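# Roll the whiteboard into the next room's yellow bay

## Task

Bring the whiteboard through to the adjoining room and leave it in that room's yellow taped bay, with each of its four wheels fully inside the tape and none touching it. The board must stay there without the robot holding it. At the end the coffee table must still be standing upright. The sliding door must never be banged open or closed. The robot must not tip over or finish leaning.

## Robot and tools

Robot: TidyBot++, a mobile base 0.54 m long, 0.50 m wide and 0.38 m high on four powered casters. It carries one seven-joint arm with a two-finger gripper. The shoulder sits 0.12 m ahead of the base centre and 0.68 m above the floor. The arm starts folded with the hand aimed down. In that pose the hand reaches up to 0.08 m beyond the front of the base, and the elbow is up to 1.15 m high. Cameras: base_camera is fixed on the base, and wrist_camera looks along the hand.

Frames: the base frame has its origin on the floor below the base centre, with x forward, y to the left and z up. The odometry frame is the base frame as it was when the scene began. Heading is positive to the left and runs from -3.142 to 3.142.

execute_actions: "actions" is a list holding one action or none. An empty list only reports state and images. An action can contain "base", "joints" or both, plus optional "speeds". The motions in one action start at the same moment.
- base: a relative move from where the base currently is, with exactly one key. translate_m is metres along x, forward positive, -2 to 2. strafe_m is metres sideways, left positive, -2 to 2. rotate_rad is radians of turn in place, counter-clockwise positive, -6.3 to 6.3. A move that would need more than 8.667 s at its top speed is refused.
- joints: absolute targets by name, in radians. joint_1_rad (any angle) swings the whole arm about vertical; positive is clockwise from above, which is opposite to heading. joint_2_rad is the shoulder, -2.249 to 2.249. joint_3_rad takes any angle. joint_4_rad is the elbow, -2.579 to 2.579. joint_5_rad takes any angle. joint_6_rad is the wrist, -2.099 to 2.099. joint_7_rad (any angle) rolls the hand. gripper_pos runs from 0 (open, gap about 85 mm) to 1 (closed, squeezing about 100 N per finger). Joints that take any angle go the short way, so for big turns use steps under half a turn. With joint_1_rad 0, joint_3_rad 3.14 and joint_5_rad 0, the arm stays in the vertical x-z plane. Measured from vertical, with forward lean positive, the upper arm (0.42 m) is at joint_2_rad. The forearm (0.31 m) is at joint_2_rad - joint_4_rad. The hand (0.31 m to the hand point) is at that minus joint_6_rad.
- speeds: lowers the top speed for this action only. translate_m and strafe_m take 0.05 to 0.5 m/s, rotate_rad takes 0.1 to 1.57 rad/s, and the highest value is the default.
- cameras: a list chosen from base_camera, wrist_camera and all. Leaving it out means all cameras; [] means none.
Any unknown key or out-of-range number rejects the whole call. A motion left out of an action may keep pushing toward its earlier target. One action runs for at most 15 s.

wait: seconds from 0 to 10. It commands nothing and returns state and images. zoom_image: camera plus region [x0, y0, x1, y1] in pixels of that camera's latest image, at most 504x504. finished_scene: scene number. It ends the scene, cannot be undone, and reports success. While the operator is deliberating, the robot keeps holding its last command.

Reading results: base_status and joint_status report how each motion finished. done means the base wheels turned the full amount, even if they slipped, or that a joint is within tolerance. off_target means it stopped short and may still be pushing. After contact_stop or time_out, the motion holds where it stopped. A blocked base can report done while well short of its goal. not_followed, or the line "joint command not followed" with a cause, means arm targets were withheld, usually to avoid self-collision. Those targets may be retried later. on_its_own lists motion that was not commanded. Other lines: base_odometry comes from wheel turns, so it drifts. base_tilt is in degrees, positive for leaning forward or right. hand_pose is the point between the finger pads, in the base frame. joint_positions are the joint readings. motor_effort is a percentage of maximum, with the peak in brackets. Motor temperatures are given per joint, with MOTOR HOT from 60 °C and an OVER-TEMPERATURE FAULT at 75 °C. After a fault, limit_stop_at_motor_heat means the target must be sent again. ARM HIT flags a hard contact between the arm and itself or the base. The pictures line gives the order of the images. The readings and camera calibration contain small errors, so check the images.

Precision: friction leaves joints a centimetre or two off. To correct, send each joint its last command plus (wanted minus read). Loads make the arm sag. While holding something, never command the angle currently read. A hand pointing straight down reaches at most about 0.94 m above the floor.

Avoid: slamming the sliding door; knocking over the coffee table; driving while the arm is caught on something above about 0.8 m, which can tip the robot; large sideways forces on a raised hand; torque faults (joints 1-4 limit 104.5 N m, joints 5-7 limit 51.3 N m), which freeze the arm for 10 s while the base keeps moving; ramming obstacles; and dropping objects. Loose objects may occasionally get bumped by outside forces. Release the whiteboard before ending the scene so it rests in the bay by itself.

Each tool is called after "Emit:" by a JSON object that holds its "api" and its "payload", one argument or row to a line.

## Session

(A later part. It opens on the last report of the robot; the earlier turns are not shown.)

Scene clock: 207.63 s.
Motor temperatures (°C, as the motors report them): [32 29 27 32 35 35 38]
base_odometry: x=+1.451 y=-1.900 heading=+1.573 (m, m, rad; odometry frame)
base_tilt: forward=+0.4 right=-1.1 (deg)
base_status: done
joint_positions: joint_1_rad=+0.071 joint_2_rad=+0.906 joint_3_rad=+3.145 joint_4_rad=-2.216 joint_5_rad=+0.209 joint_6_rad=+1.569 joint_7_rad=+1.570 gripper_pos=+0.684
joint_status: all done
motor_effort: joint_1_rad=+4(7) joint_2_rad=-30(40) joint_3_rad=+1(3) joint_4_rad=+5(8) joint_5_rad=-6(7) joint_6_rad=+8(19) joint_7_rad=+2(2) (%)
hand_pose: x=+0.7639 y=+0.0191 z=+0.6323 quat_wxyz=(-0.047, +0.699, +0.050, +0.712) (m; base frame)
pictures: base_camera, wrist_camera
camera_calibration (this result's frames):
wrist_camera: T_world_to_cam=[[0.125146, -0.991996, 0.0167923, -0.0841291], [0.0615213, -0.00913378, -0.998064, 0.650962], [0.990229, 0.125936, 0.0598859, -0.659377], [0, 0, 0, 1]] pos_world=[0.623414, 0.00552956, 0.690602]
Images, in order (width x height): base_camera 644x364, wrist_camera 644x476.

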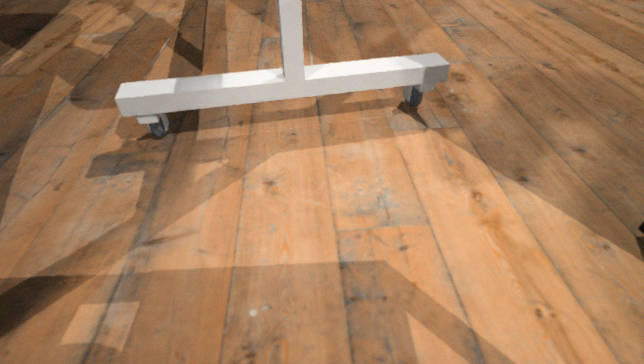

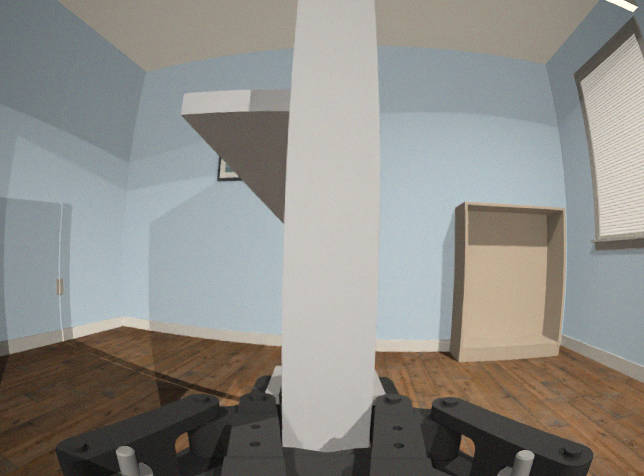

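Emit:
{"api": "execute_actions", "payload": {
  "actions": [
    {"base":{"translate_m":-0.2},"joints":{"joint_1_rad":0.1,"joint_5_rad":0.15},"speeds":{"translate_m":0.2}}
  ]
}}

Scene clock: 212.63 s.
Motor temperatures (°C, as the motors report them): [32 29 27 32 35 35 38]
base_odometry: x=+1.451 y=-2.101 heading=+1.574 (m, m, rad; odometry frame)
base_tilt: forward=+0.4 right=-1.1 (deg)
base_status: done
joint_positions: joint_1_rad=+0.075 joint_2_rad=+0.907 joint_3_rad=+3.145 joint_4_rad=-2.215 joint_5_rad=+0.193 joint_6_rad=+1.571 joint_7_rad=+1.569 gripper_pos=+0.684
joint_status: all done
motor_effort: joint_1_rad=+2(9) joint_2_rad=-30(39) joint_3_rad=+0(3) joint_4_rad=+5(7) joint_5_rad=-3(7) joint_6_rad=+8(18) joint_7_rad=+1(2) (%)
hand_pose: x=+0.7647 y=+0.0110 z=+0.6323 quat_wxyz=(-0.040, +0.699, +0.042, +0.712) (m; base frame)
pictures: base_camera, wrist_camera
camera_calibration (this result's frames):
wrist_camera: T_world_to_cam=[[0.104013, -0.994449, 0.0159174, -0.0755781], [0.0624557, -0.00944183, -0.998003, 0.65011], [0.992613, 0.1048, 0.0611269, -0.661515], [0, 0, 0, 1]] pos_world=[0.623886, 0.000306334, 0.690451]
Images, in order (width x height): base_camera 644x364, wrist_camera 644x476.

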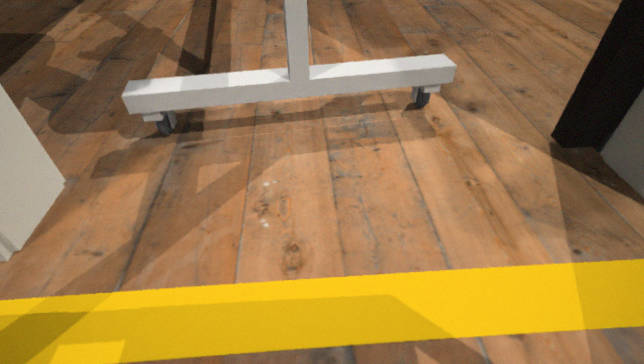

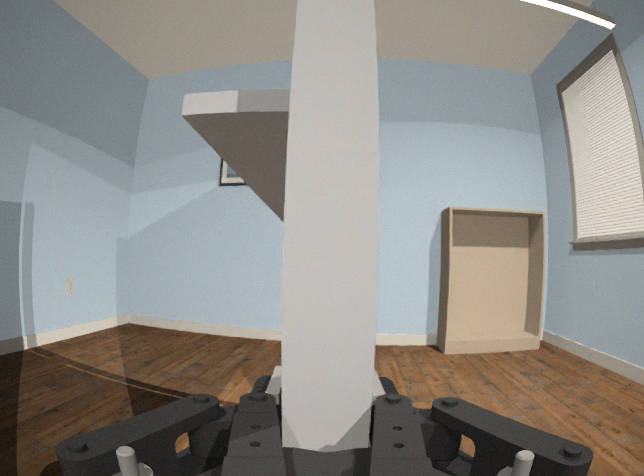

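Emit:
{"api": "execute_actions", "payload": {
  "actions": [
    {"base":{"translate_m":-0.25},"joints":{"joint_1_rad":0.1,"joint_5_rad":0.11},"speeds":{"translate_m":0.12}}
  ]
}}

Scene clock: 230.13 s.
Motor temperatures (°C, as the motors report them): [32 29 27 32 35 35 38]
base_odometry: x=+1.452 y=-2.351 heading=+1.574 (m, m, rad; odometry frame)
base_tilt: forward=+0.3 right=-1.2 (deg)
base_status: done
joint_positions: joint_1_rad=+0.069 joint_2_rad=+0.909 joint_3_rad=+3.143 joint_4_rad=-2.213 joint_5_rad=+0.153 joint_6_rad=+1.572 joint_7_rad=+1.569 gripper_pos=+0.684
joint_status: all done
motor_effort: joint_1_rad=+4(11) joint_2_rad=-31(41) joint_3_rad=+1(4) joint_4_rad=+3(6) joint_5_rad=-3(9) joint_6_rad=+9(19) joint_7_rad=+0(0) (%)
hand_pose: x=+0.7666 y=+0.0037 z=+0.6325 quat_wxyz=(-0.029, +0.699, +0.030, +0.714) (m; base frame)
pictures: base_camera, wrist_camera
camera_calibration (this result's frames):
wrist_camera: T_world_to_cam=[[0.0720335, -0.997311, 0.0134625, -0.0569036], [0.06414, -0.00883775, -0.997902, 0.648732], [0.995338, 0.0727458, 0.063331, -0.666038], [0, 0, 0, 1]] pos_world=[0.625422, -0.00256582, 0.690318]
Images, in order (width x height): base_camera 644x364, wrist_camera 644x476.

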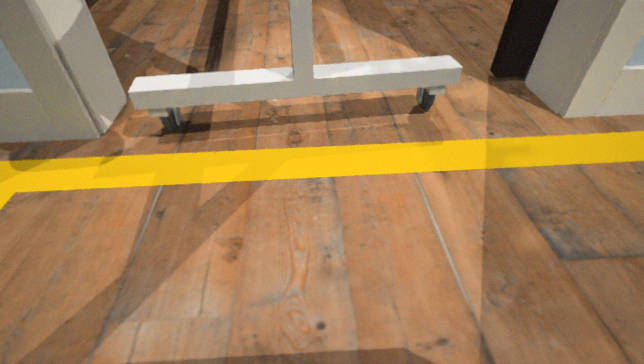

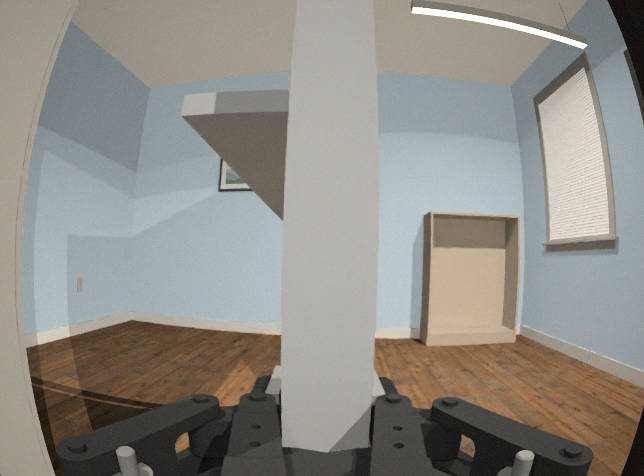

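Emit:
{"api": "execute_actions", "payload": {
  "actions": [
    {"base":{"translate_m":-0.6},"joints":{"joint_1_rad":0.14,"joint_5_rad":0.09},"speeds":{"translate_m":0.25}}
  ]
}}

Scene clock: 236.60 s.
Motor temperatures (°C, as the motors report them): [32 29 27 32 35 35 38]
base_odometry: x=+1.455 y=-2.951 heading=+1.575 (m, m, rad; odometry frame)
base_tilt: forward=+0.3 right=-1.1 (deg)
base_status: done
joint_positions: joint_1_rad=+0.112 joint_2_rad=+0.909 joint_3_rad=+3.140 joint_4_rad=-2.214 joint_5_rad=+0.124 joint_6_rad=+1.573 joint_7_rad=+1.569 gripper_pos=+0.684
joint_status: all done
motor_effort: joint_1_rad=+3(9) joint_2_rad=-30(40) joint_3_rad=+0(4) joint_4_rad=+5(8) joint_5_rad=-2(7) joint_6_rad=+8(18) joint_7_rad=-1(1) (%)
hand_pose: x=+0.7659 y=-0.0322 z=+0.6325 quat_wxyz=(-0.005, +0.700, +0.004, +0.714) (m; base frame)
pictures: base_camera, wrist_camera
camera_calibration (this result's frames):
wrist_camera: T_world_to_cam=[[0.00127008, -0.999938, 0.0110431, -0.037006], [0.0630228, -0.0109411, -0.997952, 0.649306], [0.998011, 0.00196344, 0.063005, -0.666868], [0, 0, 0, 1]] pos_world=[0.624668, -0.0285903, 0.690401]
Images, in order (width x height): base_camera 644x364, wrist_camera 644x476.

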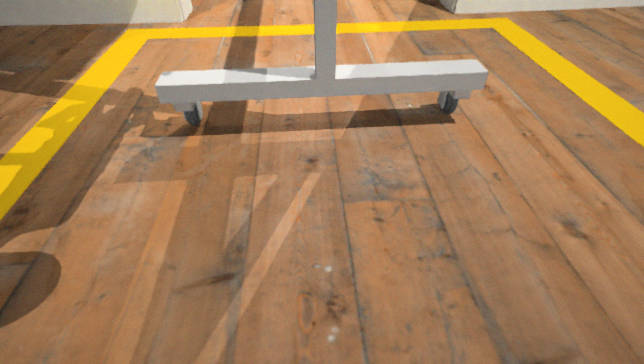

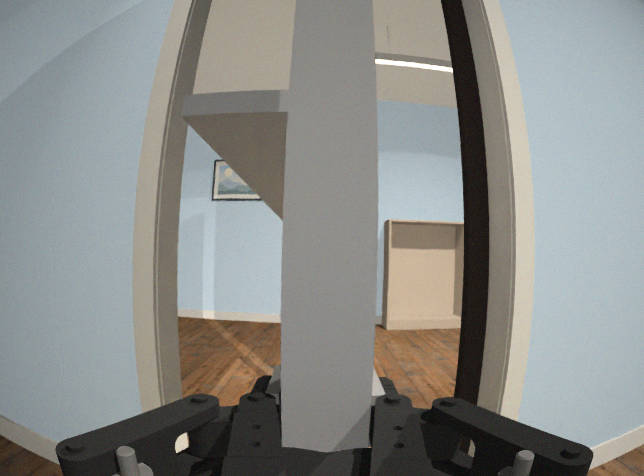

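Emit:
{"api": "execute_actions", "payload": {
  "actions": [
    {"joints":{"gripper_pos":0}}
  ],
  "cameras": []
}}

Emit:
{"api": "execute_actions", "payload": {
  "actions": [
    {"base":{"translate_m":-0.09}}
  ]
}}

Scene clock: 240.50 s.
Motor temperatures (°C, as the motors report them): [32 29 27 32 35 35 38]
base_odometry: x=+1.455 y=-2.951 heading=+1.575 (m, m, rad; odometry frame)
base_tilt: forward=+0.3 right=-1.1 (deg)
base_status: not commanded
joint_positions: joint_1_rad=+0.122 joint_2_rad=+0.909 joint_3_rad=+3.140 joint_4_rad=-2.215 joint_5_rad=+0.118 joint_6_rad=+1.573 joint_7_rad=+1.569 gripper_pos=+0.000
joint_status: all done
motor_effort: joint_1_rad=+1(3) joint_2_rad=-31(32) joint_3_rad=-1(1) joint_4_rad=+6(6) joint_5_rad=-1(2) joint_6_rad=+9(9) joint_7_rad=+1(1) (%)
hand_pose: x=+0.7655 y=-0.0408 z=+0.6325 quat_wxyz=(+0.001, +0.700, -0.001, +0.714) (m; base frame)
pictures: none
No camera images: the call's "cameras" was empty. Leave "cameras" out to get every camera's image.

Scene clock: 241.70 s.
Motor temperatures (°C, as the motors report them): [32 29 27 32 35 35 38]
base_odometry: x=+1.455 y=-3.041 heading=+1.575 (m, m, rad; odometry frame)
base_tilt: forward=+0.3 right=-1.1 (deg)
base_status: done
joint_positions: joint_1_rad=+0.123 joint_2_rad=+0.909 joint_3_rad=+3.140 joint_4_rad=-2.218 joint_5_rad=+0.118 joint_6_rad=+1.573 joint_7_rad=+1.569 gripper_pos=+0.000
joint_status: not commanded
motor_effort: joint_1_rad=+1(3) joint_2_rad=-31(32) joint_3_rad=+0(1) joint_4_rad=+5(7) joint_5_rad=-1(1) joint_6_rad=+9(10) joint_7_rad=+0(0) (%)
hand_pose: x=+0.7643 y=-0.0409 z=+0.6313 quat_wxyz=(+0.001, +0.701, -0.002, +0.713) (m; base frame)
pictures: base_camera, wrist_camera
camera_calibration (this result's frames):
wrist_camera: T_world_to_cam=[[-0.0155991, -0.999823, 0.0105147, -0.0325149], [0.0589721, -0.0114176, -0.998194, 0.651333], [0.998138, -0.0149509, 0.0591398, -0.663529], [0, 0, 0, 1]] pos_world=[0.623375, -0.0349928, 0.68974]
Images, in order (width x height): base_camera 644x364, wrist_camera 644x476.

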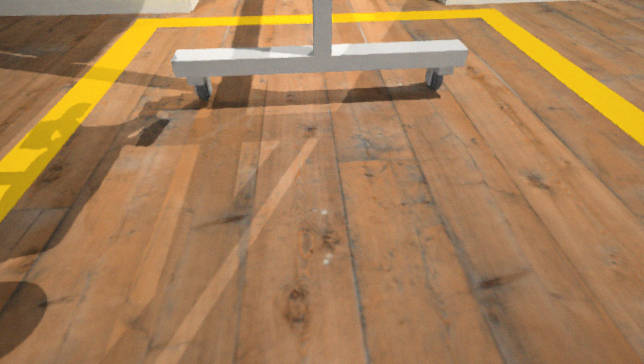

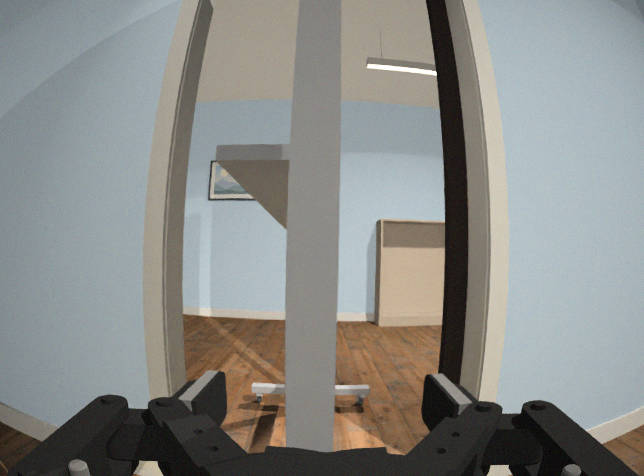

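Emit:
{"api": "execute_actions", "payload": {
  "actions": [
    {"base":{"strafe_m":-0.73},"joints":{"joint_1_rad":-2.115,"joint_5_rad":-0.55}}
  ],
  "cameras": ["wrist_camera"]
}}

Scene clock: 250.50 s.
Motor temperatures (°C, as the motors report them): [32 29 27 32 35 35 38]
base_odometry: x=+2.185 y=-3.038 heading=+1.575 (m, m, rad; odometry frame)
base_tilt: forward=+0.3 right=-1.1 (deg)
base_status: done
joint_positions: joint_1_rad=-2.103 joint_2_rad=+0.909 joint_3_rad=+3.140 joint_4_rad=-2.218 joint_5_rad=-0.521 joint_6_rad=+1.573 joint_7_rad=+1.569 gripper_pos=+0.000
joint_status: all done
motor_effort: joint_1_rad=+1(6) joint_2_rad=-30(32) joint_3_rad=+2(2) joint_4_rad=+5(6) joint_5_rad=-1(3) joint_6_rad=+9(10) joint_7_rad=+1(0) (%)
hand_pose: x=-0.0566 y=+0.6006 z=+0.6306 quat_wxyz=(-0.509, +0.496, +0.497, +0.498) (m; base frame)
pictures: wrist_camera
camera_calibration (this result's frames):
wrist_camera: T_world_to_cam=[[0.999999, 0.000281985, 0.00164601, 0.058505], [0.00162739, 0.0566594, -0.998392, 0.662324], [-0.000374793, 0.998394, 0.0566588, -0.498028], [0, 0, 0, 1]] pos_world=[-0.0597694, 0.459685, 0.689381]
Images, in order (width x height): wrist_camera 644x476.

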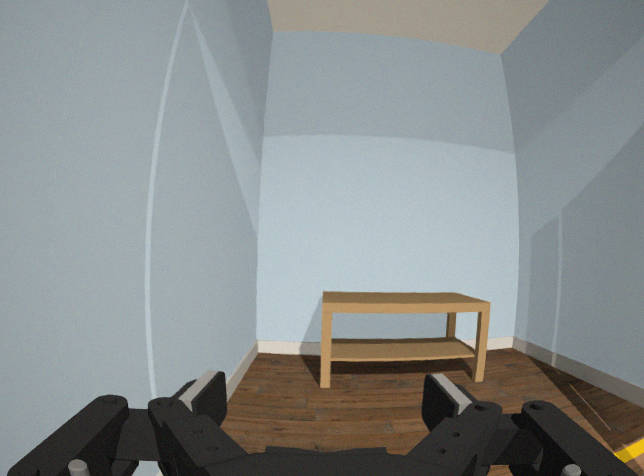

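Emit:
{"api": "execute_actions", "payload": {
  "actions": [
    {"base":{"translate_m":0.895}}
  ]
}}

Scene clock: 256.10 s.
Motor temperatures (°C, as the motors report them): [32 29 27 32 35 35 38]
base_odometry: x=+2.182 y=-2.143 heading=+1.575 (m, m, rad; odometry frame)
base_tilt: forward=+0.3 right=-1.2 (deg)
base_status: done
joint_positions: joint_1_rad=-2.107 joint_2_rad=+0.909 joint_3_rad=+3.141 joint_4_rad=-2.218 joint_5_rad=-0.525 joint_6_rad=+1.573 joint_7_rad=+1.569 gripper_pos=+0.000
joint_status: not commanded
motor_effort: joint_1_rad=+1(4) joint_2_rad=-30(31) joint_3_rad=+2(3) joint_4_rad=+5(5) joint_5_rad=-1(0) joint_6_rad=+9(9) joint_7_rad=+1(1) (%)
hand_pose: x=-0.0580 y=+0.5998 z=+0.6306 quat_wxyz=(-0.509, +0.496, +0.497, +0.498) (m; base frame)
pictures: base_camera, wrist_camera
camera_calibration (this result's frames):
wrist_camera: T_world_to_cam=[[0.999998, 0.000740149, 0.00163698, 0.0596566], [0.00159242, 0.056651, -0.998393, 0.66237], [-0.000831696, 0.998394, 0.0566497, -0.497287], [0, 0, 0, 1]] pos_world=[-0.0611248, 0.45892, 0.689379]
Images, in order (width x height): base_camera 644x364, wrist_camera 644x476.

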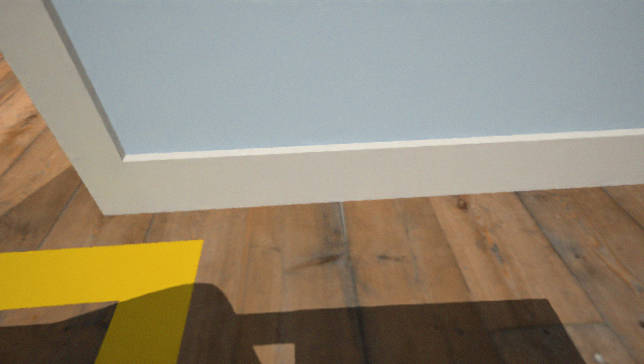

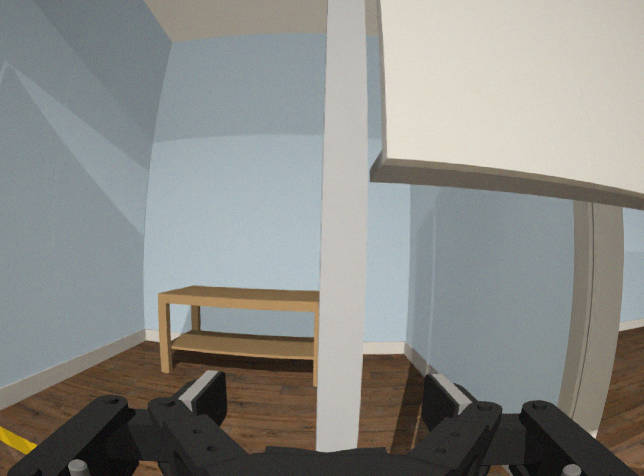

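Emit:
{"api": "execute_actions", "payload": {
  "actions": [
    {"base":{"strafe_m":0.105},"joints":{"joint_5_rad":-0.585},"speeds":{"strafe_m":0.2}}
  ],
  "cameras": ["wrist_camera"]
}}

Scene clock: 261.13 s.
Motor temperatures (°C, as the motors report them): [32 29 27 32 35 35 38]
base_odometry: x=+2.076 y=-2.143 heading=+1.575 (m, m, rad; odometry frame)
base_tilt: forward=+0.3 right=-1.2 (deg)
base_status: done
joint_positions: joint_1_rad=-2.108 joint_2_rad=+0.909 joint_3_rad=+3.141 joint_4_rad=-2.218 joint_5_rad=-0.562 joint_6_rad=+1.573 joint_7_rad=+1.569 gripper_pos=+0.000
joint_status: all done
motor_effort: joint_1_rad=+1(4) joint_2_rad=-30(32) joint_3_rad=+2(3) joint_4_rad=+5(6) joint_5_rad=-1(2) joint_6_rad=+9(10) joint_7_rad=+0(0) (%)
hand_pose: x=-0.0468 y=+0.5996 z=+0.6304 quat_wxyz=(-0.500, +0.505, +0.488, +0.507) (m; base frame)
pictures: wrist_camera
camera_calibration (this result's frames):
wrist_camera: T_world_to_cam=[[0.999364, -0.0356326, 0.00126566, 0.0704553], [0.00326649, 0.0561495, -0.998417, 0.662626], [0.0355051, 0.997786, 0.0562302, -0.49477], [0, 0, 0, 1]] pos_world=[-0.0550081, 0.458979, 0.689309]
Images, in order (width x height): wrist_camera 644x476.

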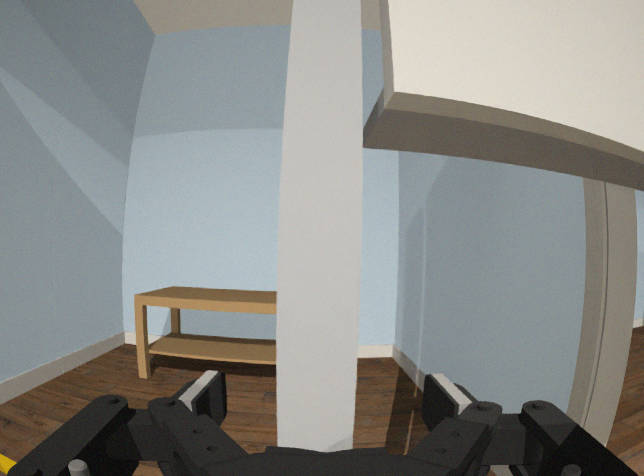

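Emit:
{"api": "execute_actions", "payload": {
  "actions": [
    {"joints":{"gripper_pos":1,"joint_5_rad":-0.5}}
  ],
  "cameras": []
}}

Emit:
{"api": "execute_actions", "payload": {
  "actions": [
    {"base":{"translate_m":-0.35},"speeds":{"translate_m":0.15}}
  ]
}}

Scene clock: 270.57 s.
Motor temperatures (°C, as the motors report them): [32 29 27 32 35 35 38]
base_odometry: x=+2.076 y=-2.143 heading=+1.575 (m, m, rad; odometry frame)
base_tilt: forward=+0.3 right=-1.2 (deg)
base_status: not commanded
joint_positions: joint_1_rad=-2.100 joint_2_rad=+0.909 joint_3_rad=+3.149 joint_4_rad=-2.224 joint_5_rad=-0.520 joint_6_rad=+1.573 joint_7_rad=+1.566 gripper_pos=+0.692
joint_status: gripper_pos off_target (ended at +0.692, target +1.000); the others done
motor_effort: joint_1_rad=-2(8) joint_2_rad=-30(31) joint_3_rad=+0(4) joint_4_rad=+6(9) joint_5_rad=+0(7) joint_6_rad=+10(10) joint_7_rad=+2(3) (%)
hand_pose: x=-0.0513 y=+0.6005 z=+0.6301 quat_wxyz=(-0.506, +0.497, +0.497, +0.501) (m; base frame)
pictures: none
No camera images: the call's "cameras" was empty. Leave "cameras" out to get every camera's image.

Scene clock: 273.53 s.
Motor temperatures (°C, as the motors report them): [32 29 27 32 35 35 38]
base_odometry: x=+2.078 y=-2.494 heading=+1.575 (m, m, rad; odometry frame)
base_tilt: forward=+0.3 right=-1.2 (deg)
base_status: done
joint_positions: joint_1_rad=-2.083 joint_2_rad=+0.909 joint_3_rad=+3.167 joint_4_rad=-2.232 joint_5_rad=-0.539 joint_6_rad=+1.573 joint_7_rad=+1.556 gripper_pos=+0.692
joint_status: not commanded
motor_effort: joint_1_rad=-4(13) joint_2_rad=-31(35) joint_3_rad=+1(5) joint_4_rad=+4(9) joint_5_rad=+4(9) joint_6_rad=+10(15) joint_7_rad=+4(4) (%)
hand_pose: x=-0.0265 y=+0.6031 z=+0.6300 quat_wxyz=(-0.492, +0.507, +0.487, +0.514) (m; base frame)
pictures: base_camera, wrist_camera
camera_calibration (this result's frames):
wrist_camera: T_world_to_cam=[[0.99848, -0.0534788, 0.0133662, 0.0534243], [0.0163116, 0.055025, -0.998352, 0.662899], [0.0526552, 0.997052, 0.0558136, -0.497825], [0, 0, 0, 1]] pos_world=[-0.0379429, 0.462738, 0.688877]
Images, in order (width x height): base_camera 644x364, wrist_camera 644x476.

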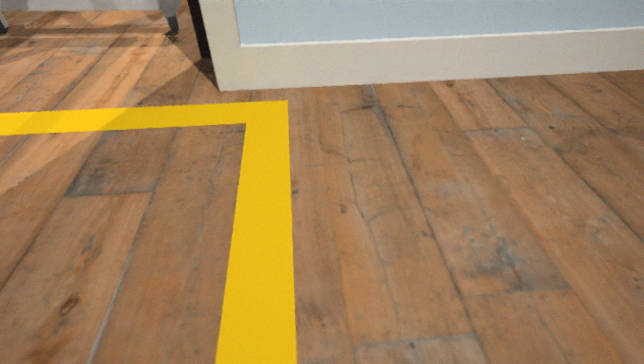

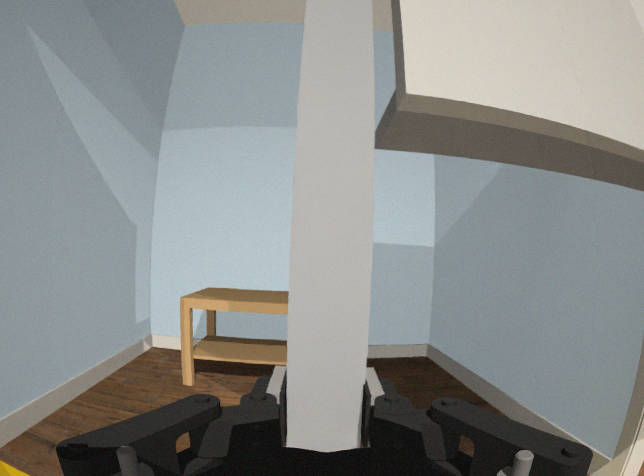

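Emit:
{"api": "execute_actions", "payload": {
  "actions": [
    {"base":{"translate_m":-0.2},"joints":{"joint_5_rad":-0.44,"joint_1_rad":-2.13},"speeds":{"translate_m":0.13}}
  ],
  "cameras": ["base_camera"]
}}

Scene clock: 281.17 s.
Motor temperatures (°C, as the motors report them): [32 30 27 32 35 35 38]
base_odometry: x=+2.078 y=-2.694 heading=+1.575 (m, m, rad; odometry frame)
base_tilt: forward=+0.3 right=-1.2 (deg)
base_status: done
joint_positions: joint_1_rad=-2.078 joint_2_rad=+0.908 joint_3_rad=+3.179 joint_4_rad=-2.239 joint_5_rad=-0.517 joint_6_rad=+1.573 joint_7_rad=+1.546 gripper_pos=+0.692
joint_status: joint_1_rad off_target (ended at -2.078, target -2.130); joint_5_rad off_target (ended at -0.517, target -0.440)
motor_effort: joint_1_rad=-7(17) joint_2_rad=-31(31) joint_3_rad=+0(7) joint_4_rad=+5(10) joint_5_rad=+8(15) joint_6_rad=+11(12) joint_7_rad=+3(6) (%)
hand_pose: x=-0.0246 y=+0.6036 z=+0.6300 quat_wxyz=(-0.494, +0.504, +0.490, +0.512) (m; base frame)
pictures: base_camera
Images, in order (width x height): base_camera 644x364.

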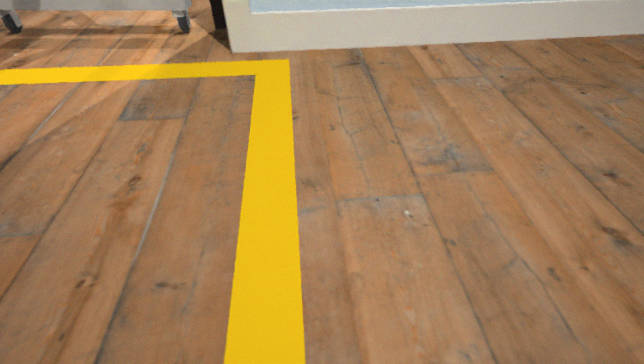

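Emit:
{"api": "execute_actions", "payload": {
  "actions": [
    {"base":{"translate_m":-0.39},"speeds":{"translate_m":0.15}}
  ]
}}

Scene clock: 286.97 s.
Motor temperatures (°C, as the motors report them): [32 30 27 32 35 35 38]
base_odometry: x=+2.080 y=-3.084 heading=+1.574 (m, m, rad; odometry frame)
base_tilt: forward=+0.3 right=-1.2 (deg)
base_status: done
joint_positions: joint_1_rad=-2.080 joint_2_rad=+0.906 joint_3_rad=+3.180 joint_4_rad=-2.243 joint_5_rad=-0.518 joint_6_rad=+1.573 joint_7_rad=+1.544 gripper_pos=+0.692
joint_status: not commanded
motor_effort: joint_1_rad=-7(19) joint_2_rad=-31(32) joint_3_rad=-1(7) joint_4_rad=+5(11) joint_5_rad=+8(15) joint_6_rad=+11(14) joint_7_rad=+3(6) (%)
hand_pose: x=-0.0245 y=+0.6025 z=+0.6300 quat_wxyz=(-0.494, +0.504, +0.490, +0.511) (m; base frame)
pictures: base_camera, wrist_camera
camera_calibration (this result's frames):
wrist_camera: T_world_to_cam=[[0.99896, -0.0431728, 0.0146786, 0.0443492], [0.0169538, 0.0528138, -0.99846, 0.664382], [0.0423311, 0.997671, 0.0534908, -0.496413], [0, 0, 0, 1]] pos_world=[-0.0345531, 0.462083, 0.689261]
Images, in order (width x height): base_camera 644x364, wrist_camera 644x476.

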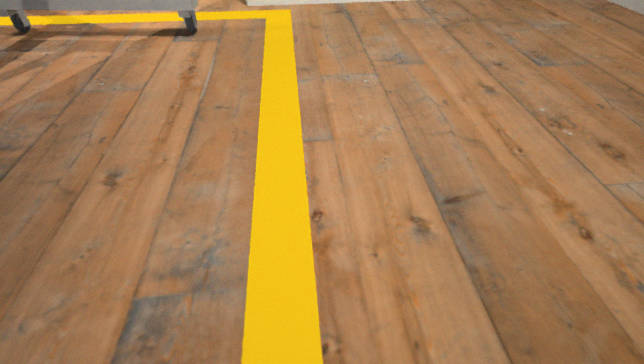

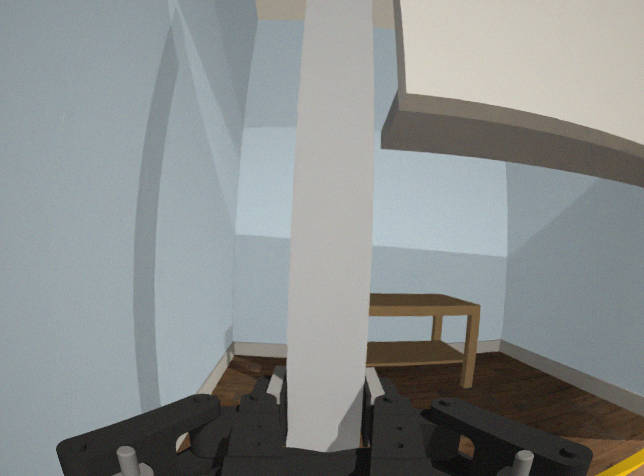

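Emit:
{"api": "execute_actions", "payload": {
  "actions": [
    {"base":{"translate_m":-0.03},"joints":{"joint_1_rad":-2.29,"joint_5_rad":-0.6},"speeds":{"translate_m":0.05}}
  ],
  "cameras": ["base_camera"]
}}

Scene clock: 292.50 s.
Motor temperatures (°C, as the motors report them): [32 30 27 32 35 35 38]
base_odometry: x=+2.079 y=-3.114 heading=+1.574 (m, m, rad; odometry frame)
base_tilt: forward=+0.3 right=-1.2 (deg)
base_status: done
joint_positions: joint_1_rad=-2.253 joint_2_rad=+0.908 joint_3_rad=+3.173 joint_4_rad=-2.241 joint_5_rad=-0.638 joint_6_rad=+1.573 joint_7_rad=+1.544 gripper_pos=+0.692
joint_status: all done
motor_effort: joint_1_rad=-4(20) joint_2_rad=-30(35) joint_3_rad=+1(7) joint_4_rad=+3(10) joint_5_rad=+8(16) joint_6_rad=+10(16) joint_7_rad=+2(6) (%)
hand_pose: x=-0.0916 y=+0.5711 z=+0.6298 quat_wxyz=(-0.510, +0.492, +0.503, +0.496) (m; base frame)
pictures: base_camera
Images, in order (width x height): base_camera 644x364.

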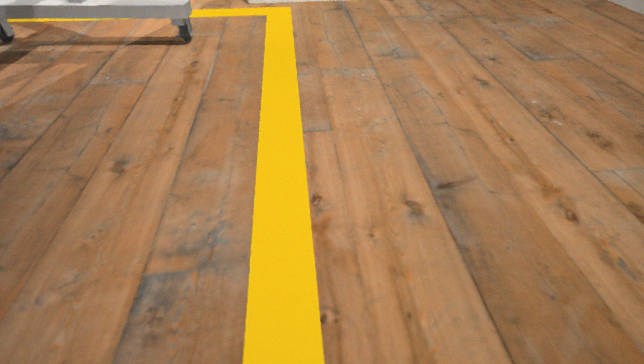

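Now release, back off and check the front wheels.

Emit:
{"api": "execute_actions", "payload": {
  "actions": [
    {"joints":{"gripper_pos":0,"joint_1_rad":-2.25,"joint_5_rad":-0.64}}
  ],
  "cameras": []
}}

Emit:
{"api": "execute_actions", "payload": {
  "actions": [
    {"base":{"strafe_m":-0.2}}
  ],
  "cameras": []
}}

Emit:
{"api": "execute_actions", "payload": {
  "actions": [
    {"joints":{"joint_6_rad":0.85,"joint_1_rad":-1.9}}
  ]
}}

Scene clock: 297.53 s.
Motor temperatures (°C, as the motors report them): [32 30 27 32 35 35 38]
base_odometry: x=+2.079 y=-3.114 heading=+1.574 (m, m, rad; odometry frame)
base_tilt: forward=+0.3 right=-1.2 (deg)
base_status: not commanded
joint_positions: joint_1_rad=-2.251 joint_2_rad=+0.907 joint_3_rad=+3.168 joint_4_rad=-2.240 joint_5_rad=-0.642 joint_6_rad=+1.573 joint_7_rad=+1.544 gripper_pos=+0.000
joint_status: all done
motor_effort: joint_1_rad=+1(4) joint_2_rad=-30(30) joint_3_rad=+3(3) joint_4_rad=+4(4) joint_5_rad=-1(7) joint_6_rad=+9(10) joint_7_rad=+0(2) (%)
hand_pose: x=-0.0916 y=+0.5712 z=+0.6298 quat_wxyz=(-0.510, +0.493, +0.501, +0.495) (m; base frame)
pictures: none
No camera images: the call's "cameras" was empty. Leave "cameras" out to get every camera's image.

Scene clock: 299.13 s.
Motor temperatures (°C, as the motors report them): [32 30 27 32 35 35 38]
base_odometry: x=+2.280 y=-3.113 heading=+1.574 (m, m, rad; odometry frame)
base_tilt: forward=+0.3 right=-1.2 (deg)
base_status: done
joint_positions: joint_1_rad=-2.251 joint_2_rad=+0.907 joint_3_rad=+3.165 joint_4_rad=-2.240 joint_5_rad=-0.642 joint_6_rad=+1.573 joint_7_rad=+1.544 gripper_pos=+0.000
joint_status: not commanded
motor_effort: joint_1_rad=+1(3) joint_2_rad=-30(32) joint_3_rad=+2(3) joint_4_rad=+4(5) joint_5_rad=-1(1) joint_6_rad=+9(9) joint_7_rad=+1(1) (%)
hand_pose: x=-0.0928 y=+0.5707 z=+0.6293 quat_wxyz=(-0.511, +0.494, +0.501, +0.494) (m; base frame)
pictures: none
No camera images: the call's "cameras" was empty. Leave "cameras" out to get every camera's image.

Scene clock: 300.63 s.
Motor temperatures (°C, as the motors report them): [32 30 27 32 35 35 38]
base_odometry: x=+2.280 y=-3.113 heading=+1.574 (m, m, rad; odometry frame)
base_tilt: forward=+0.3 right=-1.2 (deg)
base_status: not commanded
joint_positions: joint_1_rad=-1.912 joint_2_rad=+0.907 joint_3_rad=+3.164 joint_4_rad=-2.240 joint_5_rad=-0.642 joint_6_rad=+0.887 joint_7_rad=+1.544 gripper_pos=+0.000
joint_status: all done
motor_effort: joint_1_rad=+1(1) joint_2_rad=-29(30) joint_3_rad=+2(4) joint_4_rad=+3(4) joint_5_rad=-1(1) joint_6_rad=+8(9) joint_7_rad=+0(1) (%)
hand_pose: x=+0.0911 y=+0.5423 z=+0.4315 quat_wxyz=(-0.252, +0.735, +0.523, +0.351) (m; base frame)
pictures: base_camera, wrist_camera
camera_calibration (this result's frames):
wrist_camera: T_world_to_cam=[[0.944953, -0.326979, 0.0122101, 0.0890961], [-0.184493, -0.563252, -0.805425, 0.736449], [0.270234, 0.758836, -0.592571, -0.0431265], [0, 0, 0, 1]] pos_world=[0.063332, 0.476664, 0.566511]
Images, in order (width x height): base_camera 644x364, wrist_camera 644x476.

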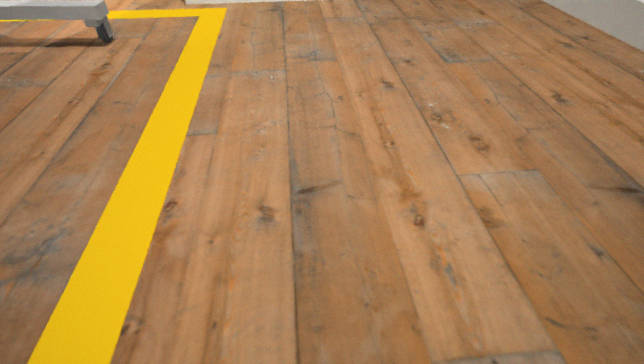

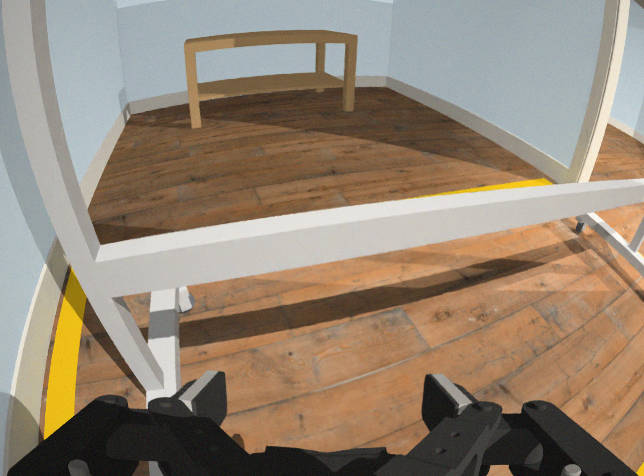

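All four wheels are well inside the tape.

Emit:
{"api": "finished_scene", "payload": {
  "scene": 1
}}

The scene is finished: the task was done.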